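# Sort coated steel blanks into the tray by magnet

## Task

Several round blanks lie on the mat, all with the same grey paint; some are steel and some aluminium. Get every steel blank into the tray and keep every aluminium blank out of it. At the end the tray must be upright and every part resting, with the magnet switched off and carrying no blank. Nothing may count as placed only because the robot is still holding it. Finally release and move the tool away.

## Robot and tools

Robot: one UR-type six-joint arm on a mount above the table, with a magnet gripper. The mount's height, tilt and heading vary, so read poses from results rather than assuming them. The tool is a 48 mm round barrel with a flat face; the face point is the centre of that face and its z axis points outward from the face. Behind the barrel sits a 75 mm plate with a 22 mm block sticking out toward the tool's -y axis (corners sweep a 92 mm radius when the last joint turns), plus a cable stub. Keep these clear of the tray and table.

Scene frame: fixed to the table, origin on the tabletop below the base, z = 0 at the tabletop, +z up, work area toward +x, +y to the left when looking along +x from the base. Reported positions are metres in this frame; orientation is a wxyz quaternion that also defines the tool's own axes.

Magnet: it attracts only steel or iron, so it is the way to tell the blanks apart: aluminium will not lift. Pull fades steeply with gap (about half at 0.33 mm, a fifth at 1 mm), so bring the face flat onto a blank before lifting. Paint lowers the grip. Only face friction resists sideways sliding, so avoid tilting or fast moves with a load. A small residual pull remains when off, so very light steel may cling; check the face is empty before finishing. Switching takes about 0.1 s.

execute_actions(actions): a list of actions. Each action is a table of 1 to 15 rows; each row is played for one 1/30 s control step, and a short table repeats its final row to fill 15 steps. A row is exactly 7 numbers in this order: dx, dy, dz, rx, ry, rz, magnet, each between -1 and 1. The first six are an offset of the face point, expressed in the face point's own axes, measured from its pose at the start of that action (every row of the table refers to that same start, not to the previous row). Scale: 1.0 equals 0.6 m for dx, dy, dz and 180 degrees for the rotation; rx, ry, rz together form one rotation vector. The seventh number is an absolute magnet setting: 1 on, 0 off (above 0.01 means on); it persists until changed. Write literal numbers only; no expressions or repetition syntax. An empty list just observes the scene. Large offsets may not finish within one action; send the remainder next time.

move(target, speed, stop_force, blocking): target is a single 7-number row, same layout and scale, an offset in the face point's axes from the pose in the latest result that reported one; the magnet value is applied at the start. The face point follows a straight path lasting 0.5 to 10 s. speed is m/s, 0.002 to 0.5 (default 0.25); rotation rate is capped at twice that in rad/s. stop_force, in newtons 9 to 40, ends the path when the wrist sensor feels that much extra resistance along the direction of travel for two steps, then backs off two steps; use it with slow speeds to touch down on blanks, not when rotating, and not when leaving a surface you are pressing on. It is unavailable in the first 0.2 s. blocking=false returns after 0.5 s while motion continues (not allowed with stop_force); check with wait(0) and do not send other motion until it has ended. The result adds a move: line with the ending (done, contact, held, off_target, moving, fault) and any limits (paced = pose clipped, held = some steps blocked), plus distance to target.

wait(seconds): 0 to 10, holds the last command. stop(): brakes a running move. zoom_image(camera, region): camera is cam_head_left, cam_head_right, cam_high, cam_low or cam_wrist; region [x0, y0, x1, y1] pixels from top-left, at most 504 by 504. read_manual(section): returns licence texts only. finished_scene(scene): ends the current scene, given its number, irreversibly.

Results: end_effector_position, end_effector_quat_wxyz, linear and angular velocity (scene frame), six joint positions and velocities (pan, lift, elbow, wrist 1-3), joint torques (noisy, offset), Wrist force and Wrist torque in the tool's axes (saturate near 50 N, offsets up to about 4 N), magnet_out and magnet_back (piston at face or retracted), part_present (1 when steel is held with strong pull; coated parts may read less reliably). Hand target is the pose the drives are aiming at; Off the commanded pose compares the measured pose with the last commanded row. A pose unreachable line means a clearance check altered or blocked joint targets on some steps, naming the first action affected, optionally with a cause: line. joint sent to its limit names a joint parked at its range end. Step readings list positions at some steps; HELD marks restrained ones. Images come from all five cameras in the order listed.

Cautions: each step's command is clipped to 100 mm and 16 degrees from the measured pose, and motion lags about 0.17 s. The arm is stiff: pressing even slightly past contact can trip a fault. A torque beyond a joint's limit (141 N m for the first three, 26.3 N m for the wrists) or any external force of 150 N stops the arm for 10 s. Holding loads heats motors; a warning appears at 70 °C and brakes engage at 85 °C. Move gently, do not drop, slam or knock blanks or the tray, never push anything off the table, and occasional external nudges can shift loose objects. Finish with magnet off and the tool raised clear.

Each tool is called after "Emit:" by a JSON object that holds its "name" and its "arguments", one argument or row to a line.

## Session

Emit:
{"name": "execute_actions", "arguments": {
  "actions": []
}}

Scene clock: 0.00 s.
end_effector_position=(+0.5130, +0.3556, +0.3846) magnet_out=0 magnet_back=1 part_present=0 end_effector_quat_wxyz=(-0.084, +0.023, +0.962, -0.259) end_effector_velocity=(-0.000, -0.000, -0.000) end_effector_angular_velocity=(-0.001, +0.002, -0.001)
Joint positions: [-0.067 -1.442  1.371 -1.257 -1.34   2.915]
Joint velocities: [ 0.001  0.     0.     0.002 -0.001  0.   ]
Joint torques (N m, as the arm reports them, + toward a larger angle): no reading
Wrist force (N, on the end effector, along its own x y z axes, offset not removed): no reading
Wrist torque (N m, same axes, about the end effector's origin, offset not removed): no reading
Hand target: +0.513, +0.356, +0.385; -0.084, +0.023, +0.962, -0.259
camera_calibration (this result's frames):
cam_wrist: T_world_to_cam=[[-0.986778, 0.114125, 0.115085, 0.431681], [0.0887043, 0.974555, -0.205848, -0.271208], [-0.135649, -0.192918, -0.971793, 0.600508], [0, 0, 0, 1]] pos_world=[0.531489, 0.33089, 0.478062]

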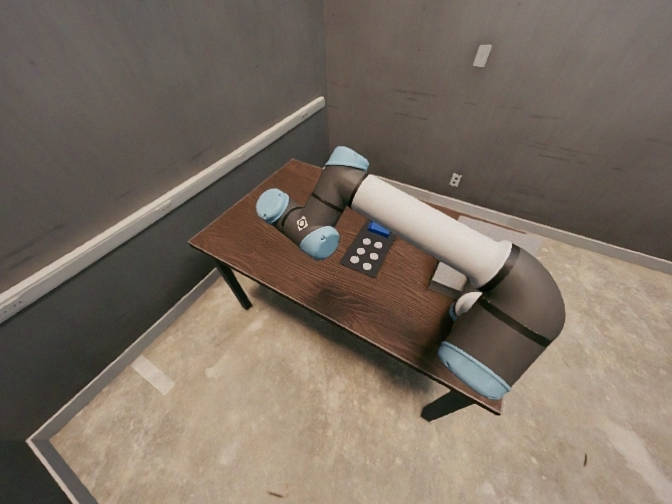

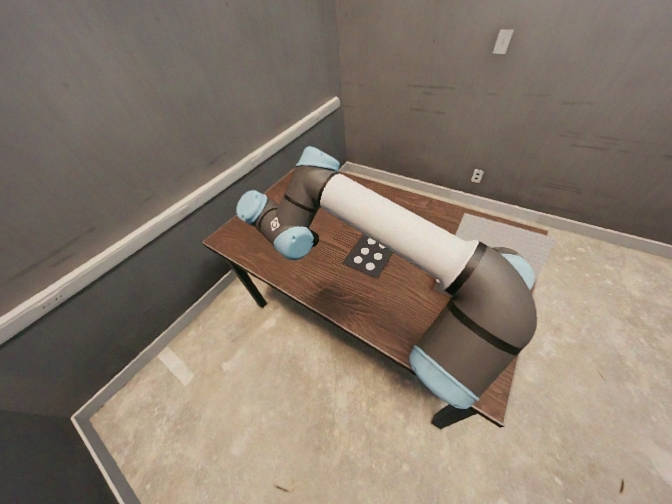

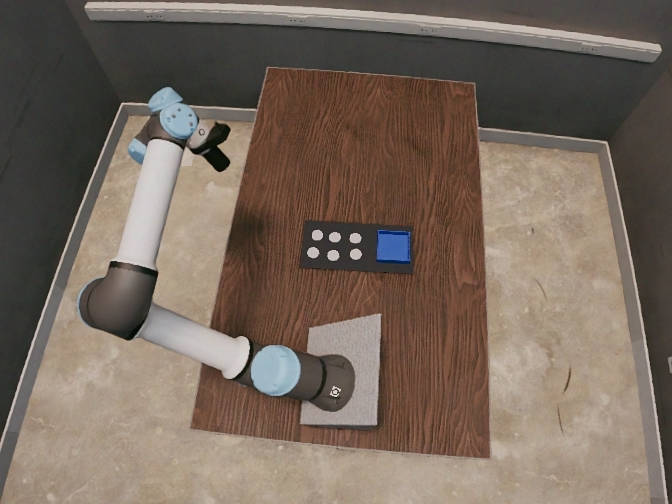

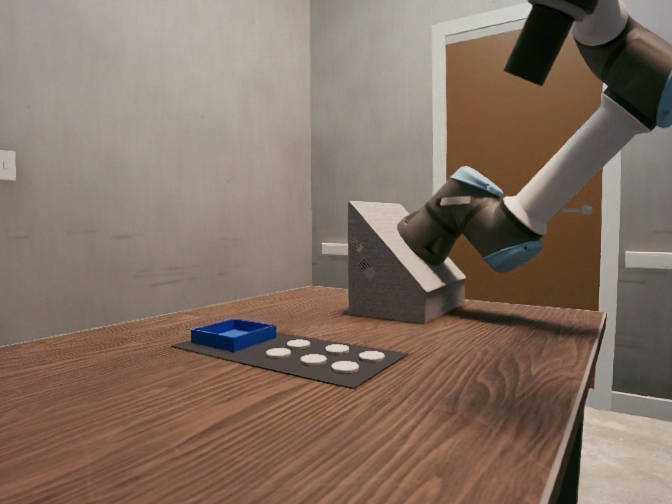

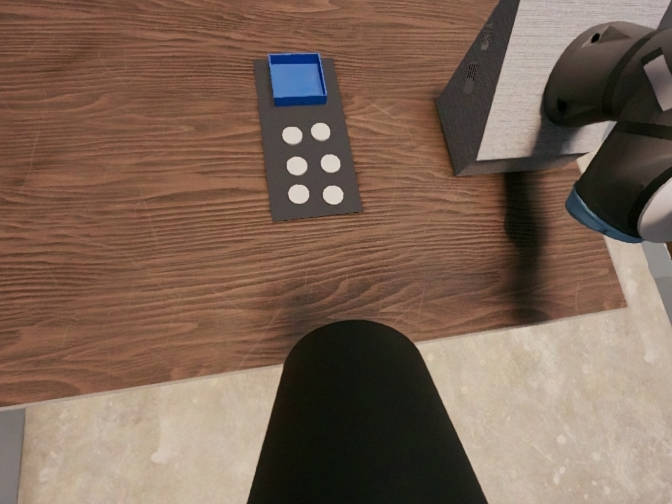

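Emit:
{"name": "move", "arguments": {
  "target": [-0.1042,-0.121,0.571,-0.167,-0.0542,-0.0148,0],
  "speed": 0.3
}}

Scene clock: 7.63 s.
end_effector_position=(+0.5144, +0.1184, +0.1199) magnet_out=0 magnet_back=1 part_present=0 end_effector_quat_wxyz=(-0.000, +0.000, +1.000, -0.000) end_effector_velocity=(+0.001, -0.001, -0.002) end_effector_angular_velocity=(+0.002, -0.003, +0.002)
Joint positions: [-0.205 -1.108  2.093 -2.232 -0.825  2.706]
Joint velocities: [ 0.001  0.007 -0.001 -0.009  0.003  0.001]
Joint torques (N m, as the arm reports them, + toward a larger angle): [-22.23  -5.31 -16.61  -4.89   1.67   2.17]
Wrist force (N, on the end effector, along its own x y z axes, offset not removed): [-1.1 -0.8 -0.4]
Wrist torque (N m, same axes, about the end effector's origin, offset not removed): [-0.08 0.05 0.09]
Hand target: +0.515, +0.118, +0.120; +0.000, -0.000, +1.000, -0.000
Off the commanded pose: 0.001 m, 0 deg.
move: done
camera_calibration (this result's frames):
cam_wrist: T_world_to_cam=[[-0.999033, 0.0404165, -0.0173332, 0.521482], [0.0327019, 0.94629, 0.321662, -0.125718], [0.0294027, 0.320784, -0.946696, 0.148991], [0, 0, 0, 1]] pos_world=[0.520708, 0.0500952, 0.190527]

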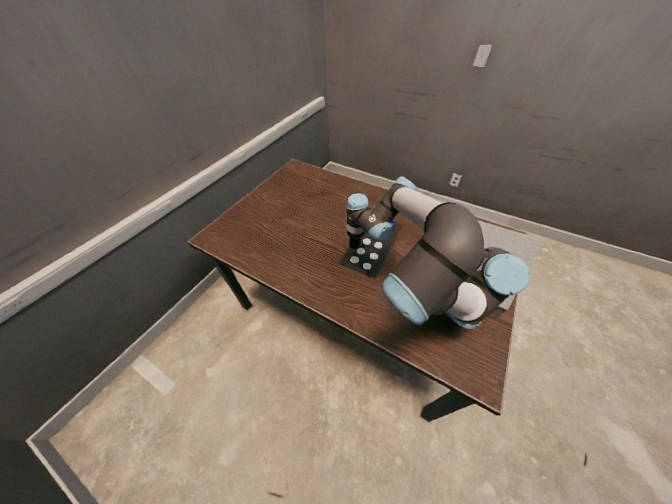

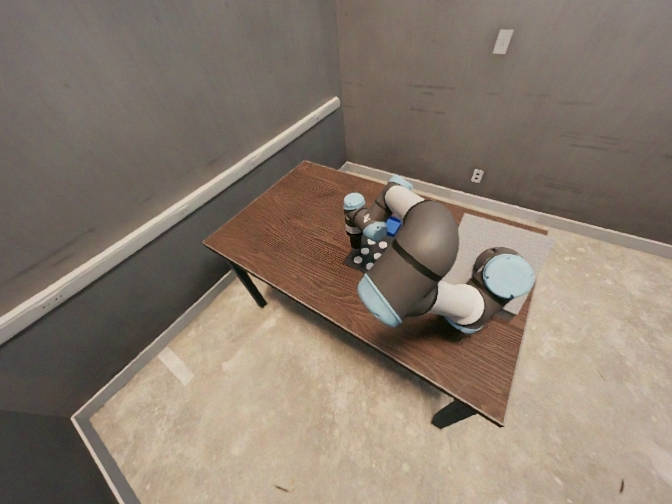

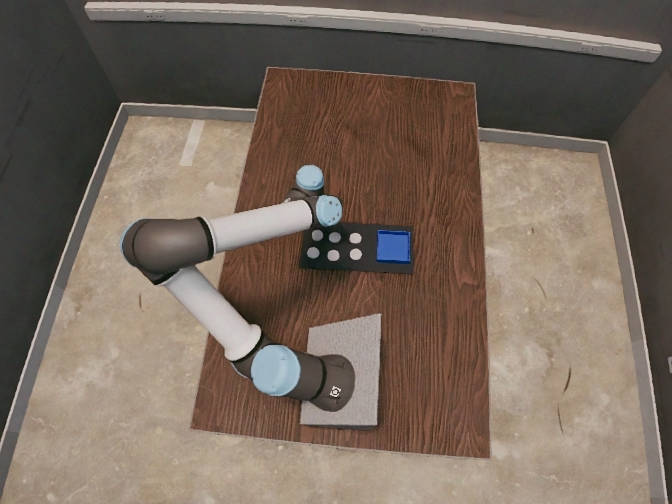

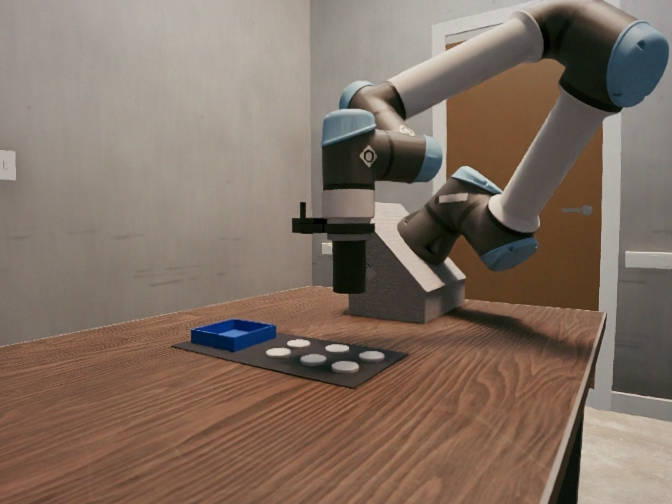

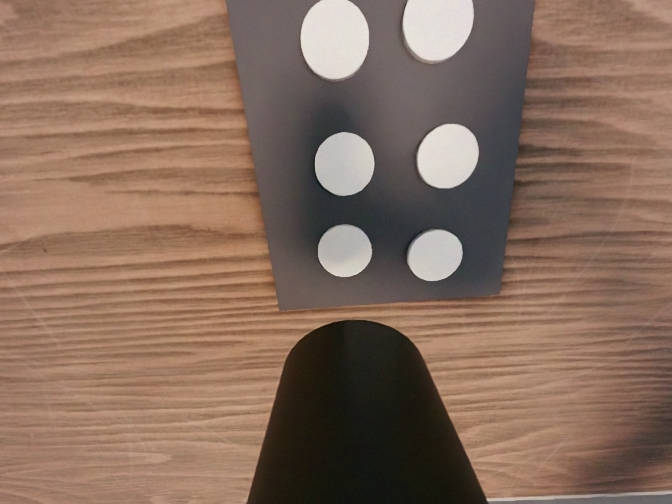

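Emit:
{"name": "move", "arguments": {
  "target": [0.0015,-0.014,0.17,0,0,0,0],
  "speed": 0.2
}}

Emit:
{"name": "zoom_image", "arguments": {
  "camera": "cam_low",
  "region": [290, 310, 410, 390]
}}

Scene clock: 15.00 s.
end_effector_position=(+0.5134, +0.1100, +0.0182) magnet_out=0 magnet_back=1 part_present=0 end_effector_quat_wxyz=(-0.000, +0.000, +1.000, -0.000) end_effector_velocity=(+0.001, -0.000, -0.002) end_effector_angular_velocity=(-0.001, -0.003, +0.000)
Joint positions: [-0.076 -0.899  2.113 -2.579 -0.792  2.878]
Joint velocities: [ 0.003  0.006 -0.001 -0.012  0.     0.007]
Joint torques (N m, as the arm reports them, + toward a larger angle): [-23.8  -12.   -16.84  -4.91   1.71   2.22]
Wrist force (N, on the end effector, along its own x y z axes, offset not removed): [-2.2 1.2 0.5]
Wrist torque (N m, same axes, about the end effector's origin, offset not removed): [0.17 0.26 0.13]
Hand target: +0.513, +0.110, +0.018; +0.000, +0.000, +1.000, -0.000
Off the commanded pose: 0.000 m, 0 deg.
move: done
camera_calibration (this result's frames):
cam_wrist: T_world_to_cam=[[-0.999035, 0.0403966, -0.0172327, 0.519087], [0.032718, 0.946319, 0.321575, -0.0850854], [0.0292982, 0.320701, -0.946727, 0.0554941], [0, 0, 0, 1]] pos_world=[0.519744, 0.0417515, 0.0888445]

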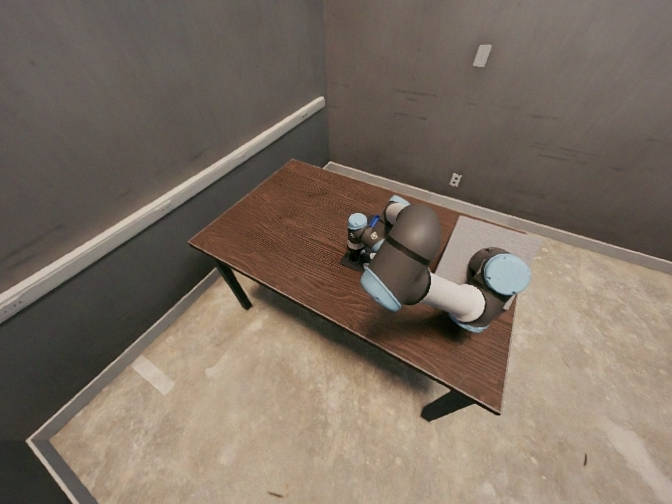

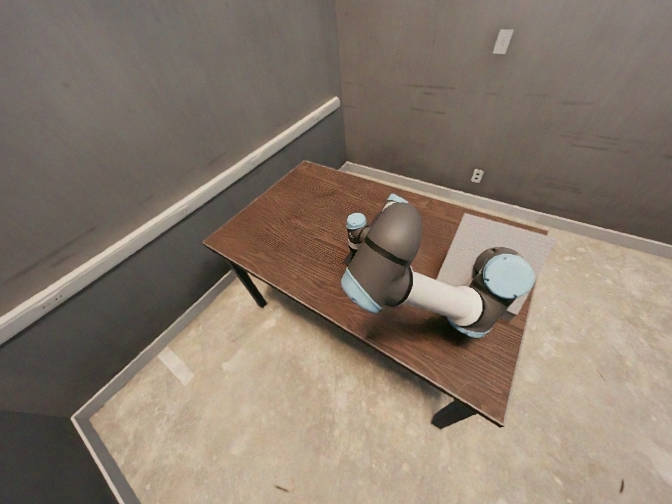

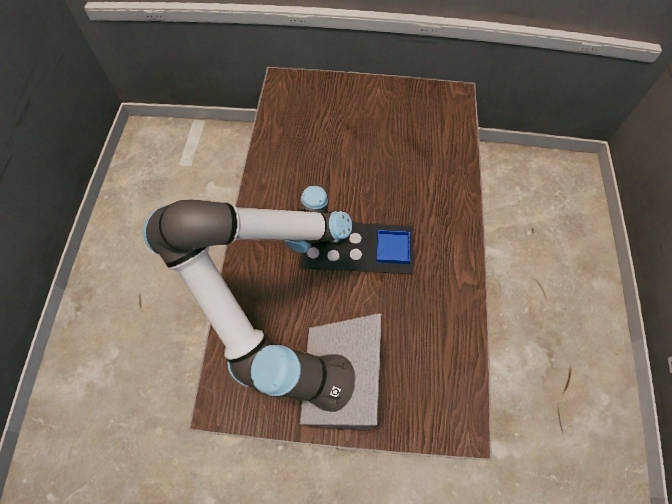

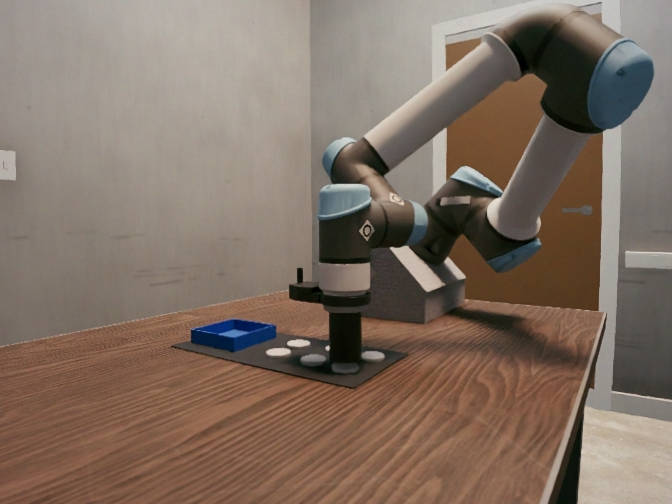

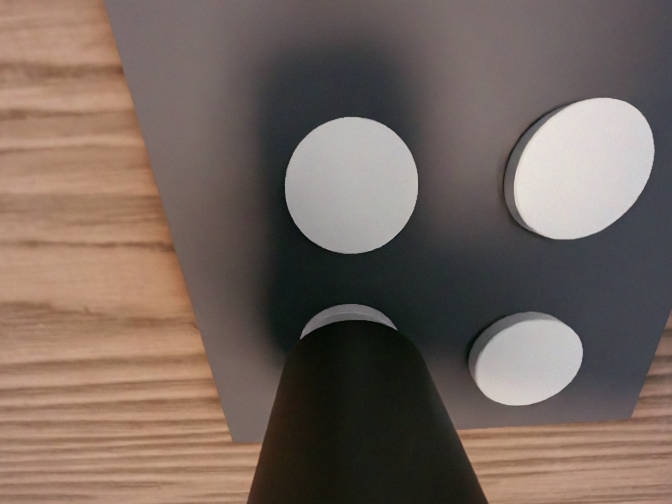

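Region (290, 310, 410, 390) of cam_low's 672x504 image, scaled by 4.200, with more detail than that image has.

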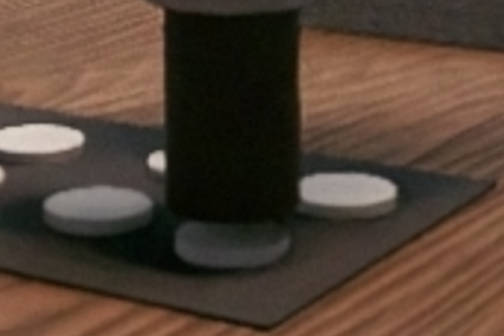

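Emit:
{"name": "move", "arguments": {
  "target": [0,-0.0015,0.0155,0,0,0,0],
  "speed": 0.015,
  "stop_force": 9
}}

Emit:
{"name": "execute_actions", "arguments": {
  "actions": [
    [[0,0,0,0,0,0,1],[0,0,0,0,0,0,1],[0,0,0,0,0,0,1],[0,0,0,0,0,0,1],[0,0,0,0,0,0,1],[0,0,-0.003,0,0,0,1],[0,0,-0.006,0,0,0,1],[0,0,-0.01,0,0,0,1],[0,0,-0.015,0,0,0,1],[0,0,-0.02,0,0,0,1]]
  ]
}}

Scene clock: 18.47 s.
end_effector_position=(+0.5134, +0.1091, +0.0093) magnet_out=0 magnet_back=1 part_present=0 end_effector_quat_wxyz=(-0.000, +0.000, +1.000, -0.000) end_effector_velocity=(+0.000, -0.000, -0.003) end_effector_angular_velocity=(-0.000, -0.000, -0.000)
Joint positions: [-0.065 -0.879  2.11  -2.609 -0.789  2.894]
Joint velocities: [ 0.003  0.006 -0.001 -0.009  0.001  0.005]
Joint torques (N m, as the arm reports them, + toward a larger angle): [-25.23 -10.8  -17.59  -5.16   1.82   2.34]
Wrist force (N, on the end effector, along its own x y z axes, offset not removed): [0.0 0.5 1.4]
Wrist torque (N m, same axes, about the end effector's origin, offset not removed): [0.12 -0.02 0.08]
Hand target: +0.513, +0.109, +0.009; -0.000, +0.000, +1.000, -0.000
Off the commanded pose: 0.000 m, 0 deg.
move: done
camera_calibration (this result's frames):
cam_wrist: T_world_to_cam=[[-0.999036, 0.0403904, -0.0172104, 0.518964], [0.0327195, 0.946321, 0.321568, -0.0813837], [0.0292749, 0.320695, -0.94673, 0.0473018], [0, 0, 0, 1]] pos_world=[0.519741, 0.0408845, 0.079884]

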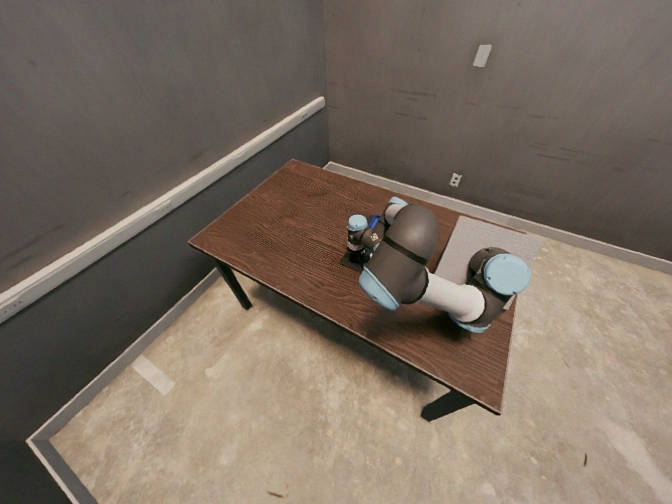

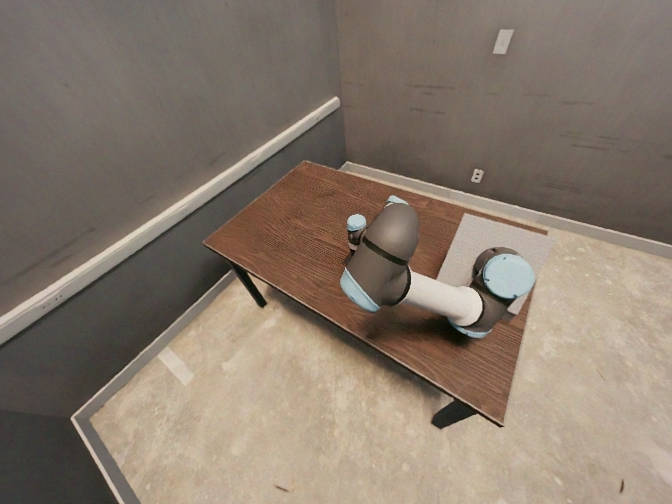

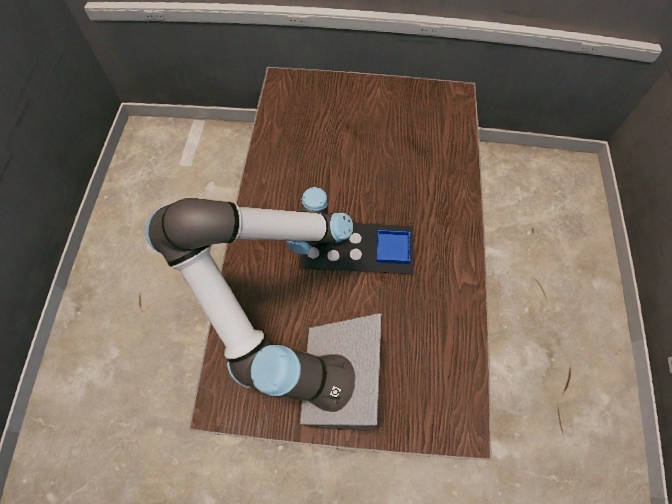

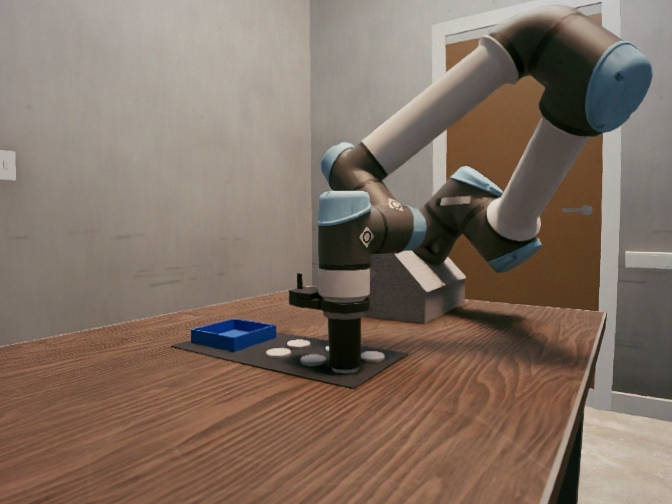

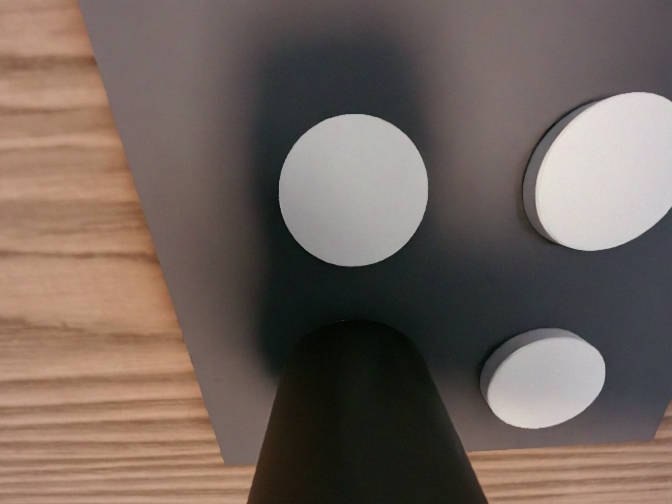

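Scene clock: 18.97 s.
end_effector_position=(+0.5135, +0.1092, +0.0187) magnet_out=1 magnet_back=0 part_present=1 end_effector_quat_wxyz=(+0.000, +0.000, +1.000, -0.000) end_effector_velocity=(-0.000, +0.000, +0.021) end_effector_angular_velocity=(-0.000, +0.001, +0.000)
Joint positions: [-0.078 -0.899  2.113 -2.579 -0.792  2.876]
Joint velocities: [-0.03  -0.047  0.005  0.072 -0.007 -0.042]
Joint torques (N m, as the arm reports them, + toward a larger angle): [-37.25 -38.26  -2.7    0.65  -1.46  -1.98]
Wrist force (N, on the end effector, along its own x y z axes, offset not removed): [1.4 0.9 -1.0]
Wrist torque (N m, same axes, about the end effector's origin, offset not removed): [0.17 -0.18 0.05]
Hand target: +0.513, +0.109, +0.021; -0.000, +0.000, +1.000, -0.000
Off the commanded pose: 0.003 m, 0 deg.
Step readings (end_effector_position):
0: (+0.5134, +0.1091, +0.0093)
1: (+0.5134, +0.1091, +0.0092)
2: (+0.5134, +0.1091, +0.0092)
4: (+0.5134, +0.1091, +0.0092)
8: (+0.5135, +0.1092, +0.0099)
15: end_effector_position above
camera_calibration (this result's frames):
cam_wrist: T_world_to_cam=[[-0.999029, 0.0404001, -0.0175776, 0.51918], [0.032611, 0.946325, 0.321566, -0.0843633], [0.0296254, 0.320681, -0.946724, 0.0560244], [0, 0, 0, 1]] pos_world=[0.519767, 0.0408943, 0.089294]

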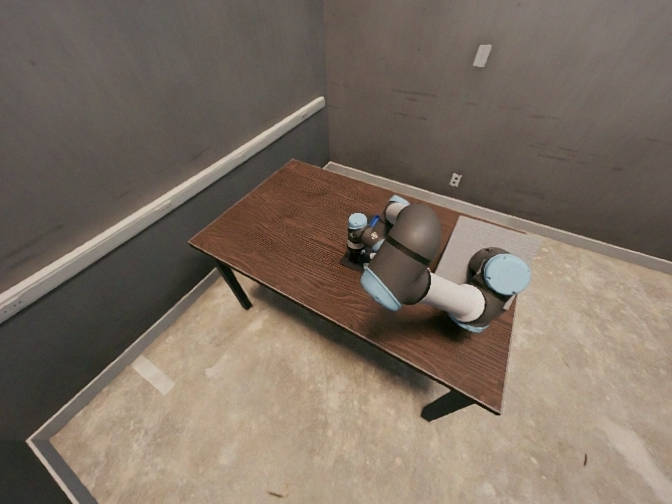

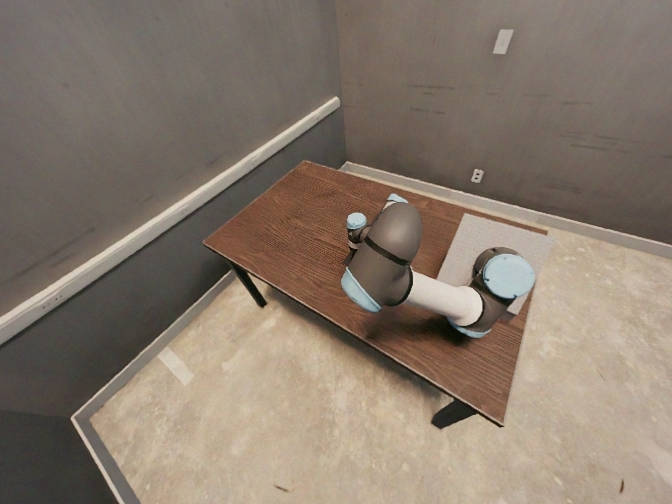

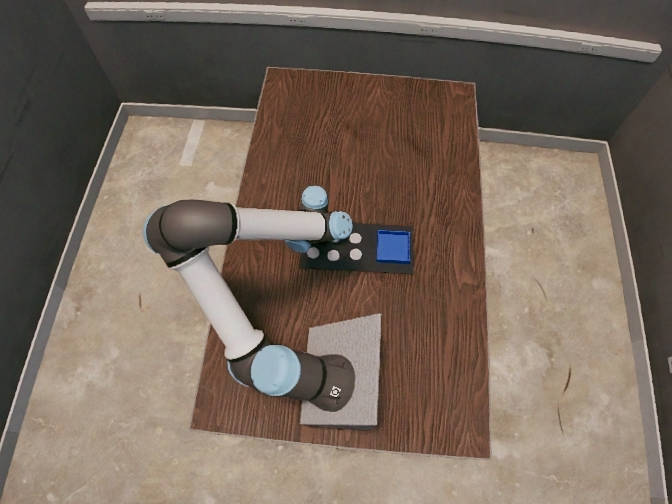

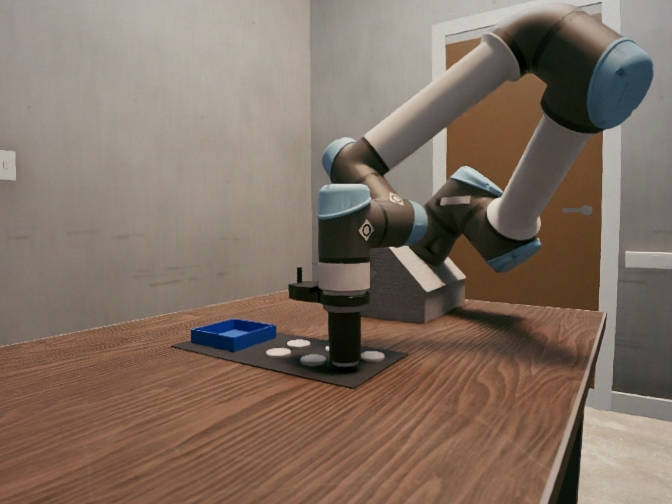

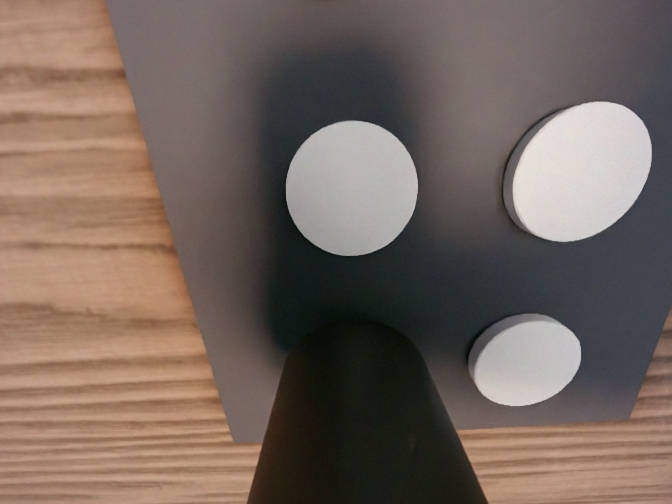

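Emit:
{"name": "move", "arguments": {
  "target": [0.039,-0.382,-0.119,0,0,0,1],
  "speed": 0.3
}}

Emit:
{"name": "zoom_image", "arguments": {
  "camera": "cam_wrist",
  "region": [200, 80, 500, 380]
}}

Scene clock: 22.60 s.
end_effector_position=(+0.4896, -0.1195, +0.0898) magnet_out=1 magnet_back=0 part_present=1 end_effector_quat_wxyz=(-0.000, +0.000, +1.000, -0.000) end_effector_velocity=(+0.000, -0.002, +0.001) end_effector_angular_velocity=(+0.002, -0.000, -0.000)
Joint positions: [-0.489 -0.672  2.028 -2.39  -0.945  2.372]
Joint velocities: [-0.004  0.003 -0.004  0.004 -0.    -0.004]
Joint torques (N m, as the arm reports them, + toward a larger angle): [-37.72 -14.38 -23.6    0.42  -1.51  -1.75]
Wrist force (N, on the end effector, along its own x y z axes, offset not removed): [-2.0 -1.0 1.3]
Wrist torque (N m, same axes, about the end effector's origin, offset not removed): [0.02 0.07 0.09]
Hand target: +0.490, -0.120, +0.090; -0.000, -0.000, +1.000, +0.000
Off the commanded pose: 0.001 m, 0 deg.
move: done
camera_calibration (this result's frames):
cam_wrist: T_world_to_cam=[[-0.999037, 0.04033, -0.0172948, 0.505789], [0.0326176, 0.946132, 0.322135, 0.109812], [0.0293548, 0.32126, -0.946536, 0.197581], [0, 0, 0, 1]] pos_world=[0.49592, -0.18777, 0.160391]

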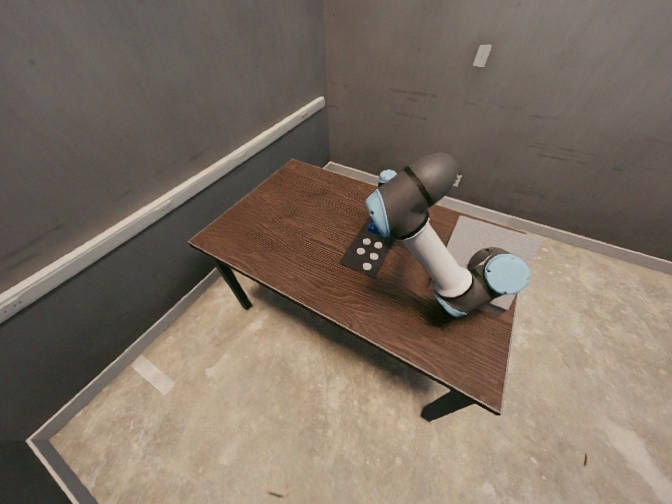

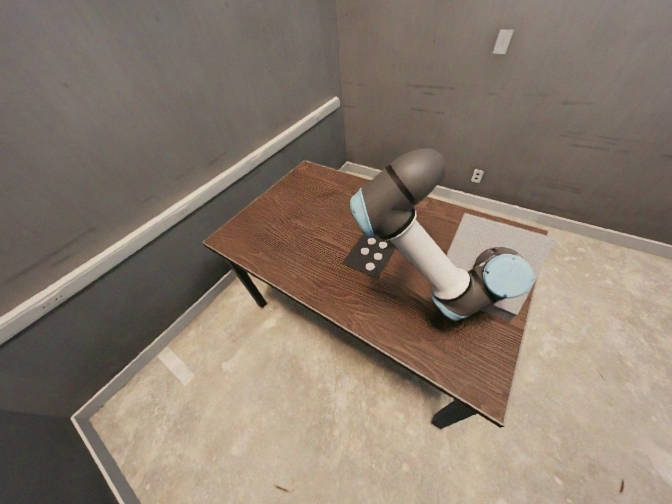

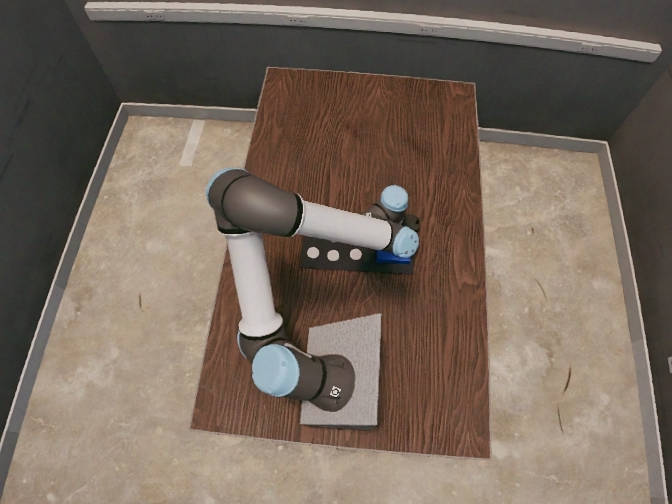

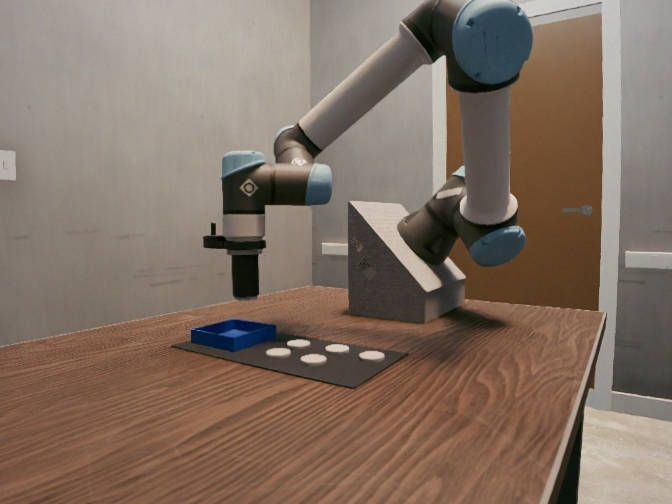

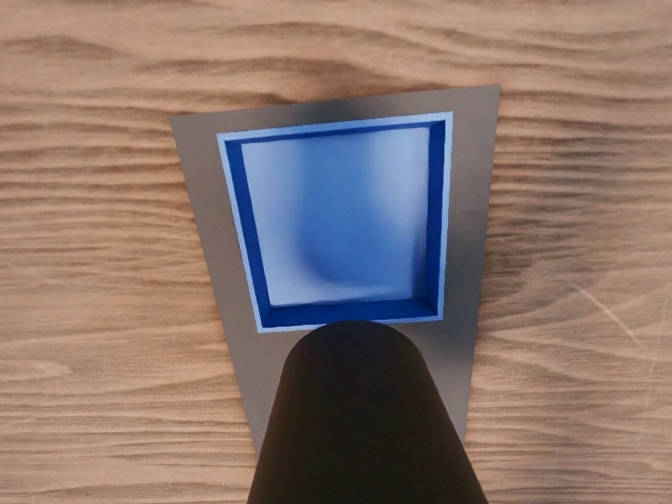

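Region (200, 80, 500, 380) of cam_wrist's 672x504 image, scaled by 1.680, with more detail than that image has.

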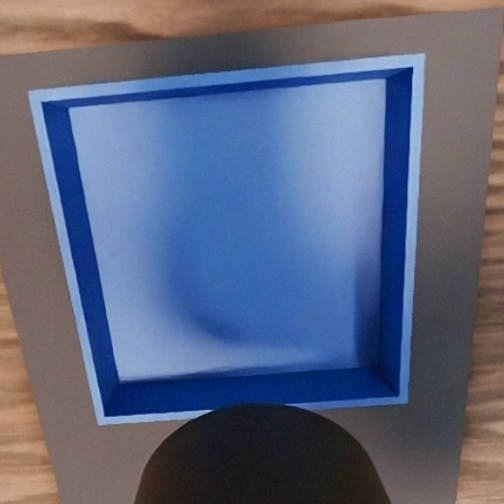

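Emit:
{"name": "move", "arguments": {
  "target": [-0.042,-0.0915,0.13,0,0,0,1],
  "speed": 0.12
}}

Scene clock: 29.80 s.
end_effector_position=(+0.5146, -0.1742, +0.0120) magnet_out=1 magnet_back=0 part_present=1 end_effector_quat_wxyz=(-0.000, +0.000, +1.000, -0.000) end_effector_velocity=(+0.001, -0.001, -0.002) end_effector_angular_velocity=(+0.000, +0.001, -0.000)
Joint positions: [-0.435 -0.423  1.881 -2.527 -0.918  2.431]
Joint velocities: [ 0.002  0.006 -0.005 -0.001  0.     0.002]
Joint torques (N m, as the arm reports them, + toward a larger angle): [-28.09 -23.31 -18.71  -4.9    1.84   2.05]
Wrist force (N, on the end effector, along its own x y z axes, offset not removed): [-2.5 0.2 1.9]
Wrist torque (N m, same axes, about the end effector's origin, offset not removed): [0.12 0.16 0.11]
Hand target: +0.515, -0.174, +0.012; -0.000, +0.000, +1.000, -0.000
Off the commanded pose: 0.000 m, 0 deg.
move: done
camera_calibration (this result's frames):
cam_wrist: T_world_to_cam=[[-0.999036, 0.0403404, -0.0173168, 0.531663], [0.0326229, 0.946159, 0.322054, 0.185844], [0.0293763, 0.321179, -0.946563, 0.140791], [0, 0, 0, 1]] pos_world=[0.520952, -0.242505, 0.0826219]

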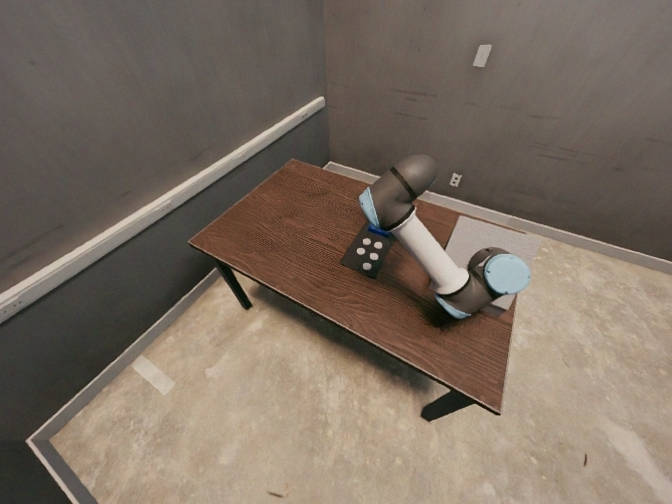

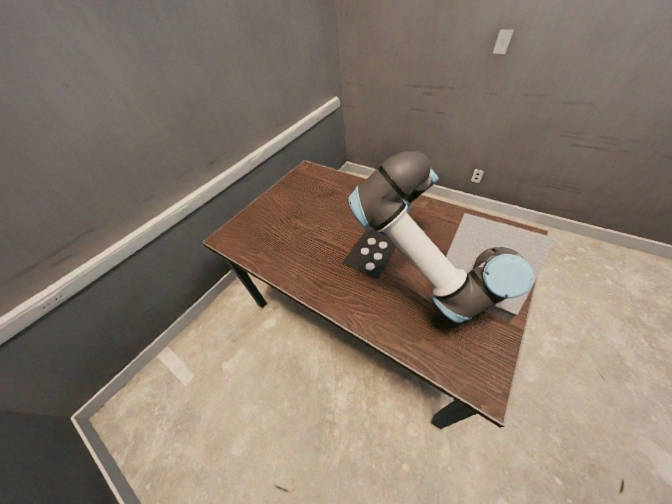

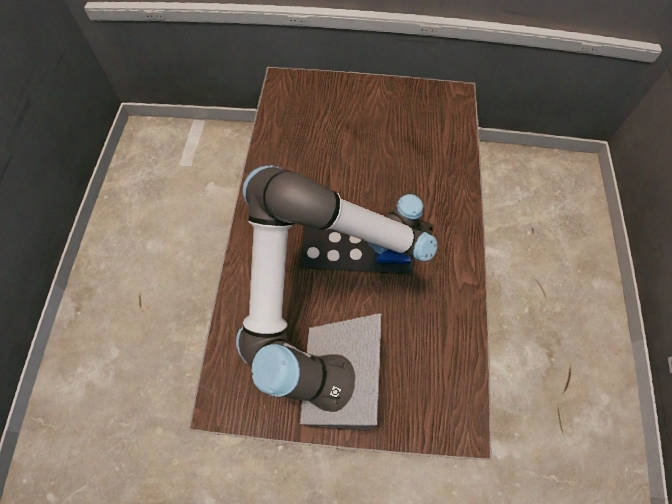

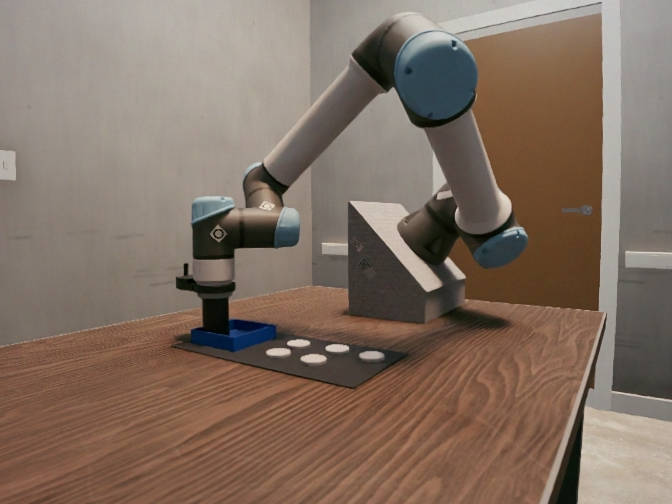

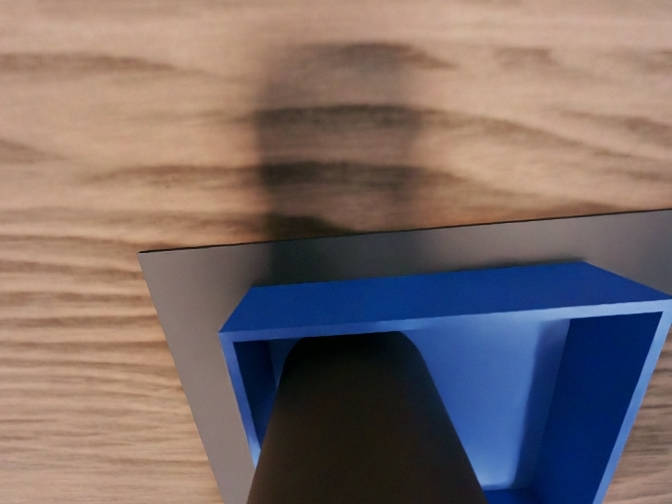

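Emit:
{"name": "execute_actions", "arguments": {
  "actions": []
}}

Scene clock: 36.07 s.
end_effector_position=(+0.5147, -0.1744, +0.0118) magnet_out=1 magnet_back=0 part_present=1 end_effector_quat_wxyz=(-0.000, +0.000, +1.000, -0.000) end_effector_velocity=(-0.000, -0.000, -0.000) end_effector_angular_velocity=(-0.001, +0.001, +0.000)
Joint positions: [-0.435 -0.422  1.88  -2.527 -0.918  2.431]
Joint velocities: [ 0.     0.    -0.     0.001 -0.001 -0.   ]
Joint torques (N m, as the arm reports them, + toward a larger angle): [-29.24 -21.99 -20.31  -5.1    1.74   2.03]
Wrist force (N, on the end effector, along its own x y z axes, offset not removed): [-2.7 -0.7 -0.3]
Wrist torque (N m, same axes, about the end effector's origin, offset not removed): [-0.03 0.17 0.09]
Hand target: +0.515, -0.174, +0.012; -0.000, +0.000, +1.000, -0.000
Off the commanded pose: 0.000 m, 0 deg.
camera_calibration (this result's frames):
cam_wrist: T_world_to_cam=[[-0.999035, 0.040351, -0.0173223, 0.531775], [0.0326313, 0.94616, 0.322049, 0.18606], [0.0293847, 0.321174, -0.946564, 0.140632], [0, 0, 0, 1]] pos_world=[0.521058, -0.242668, 0.0824086]

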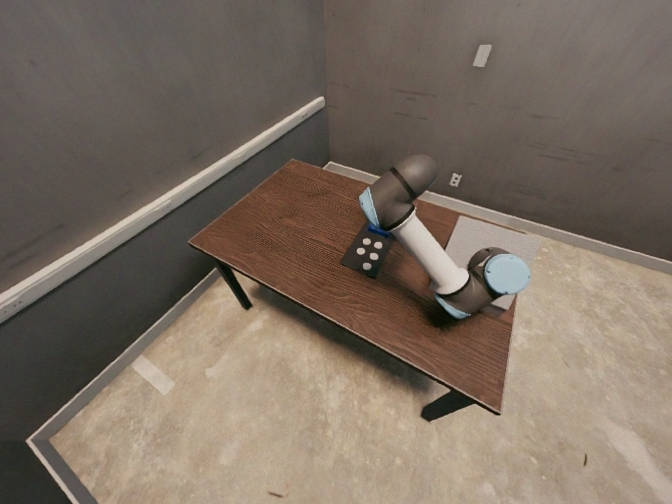

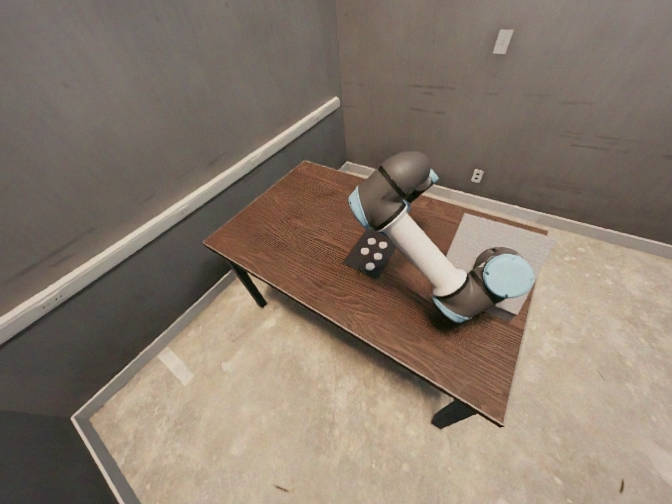

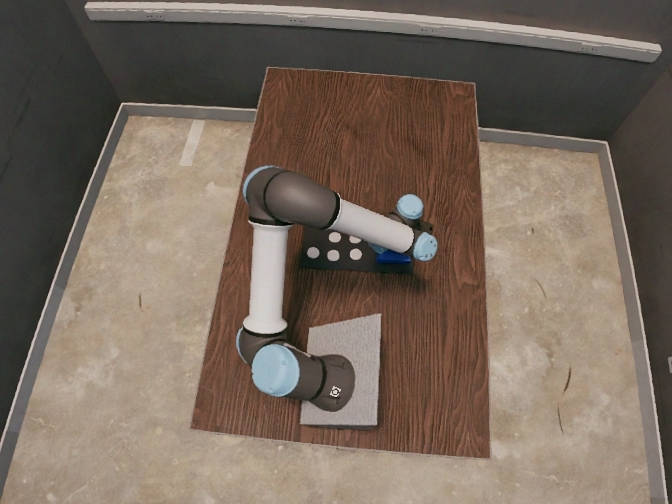

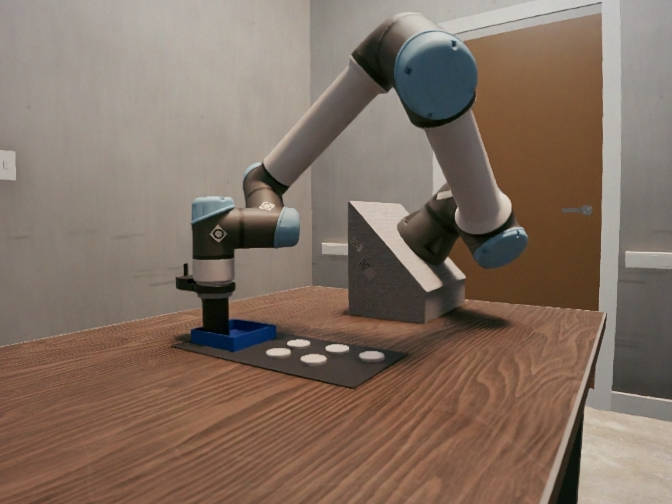

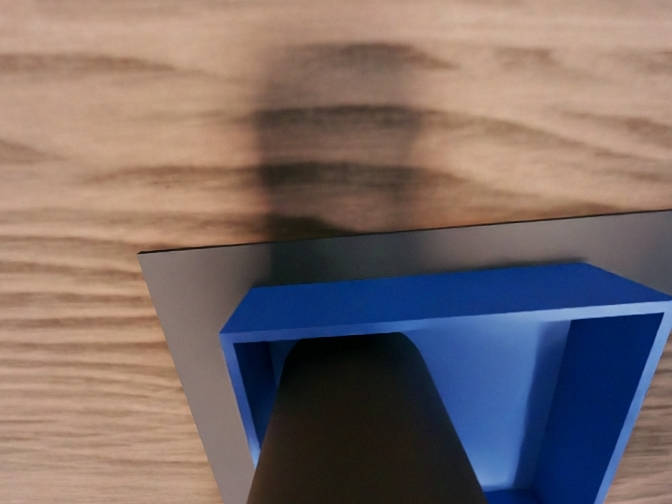

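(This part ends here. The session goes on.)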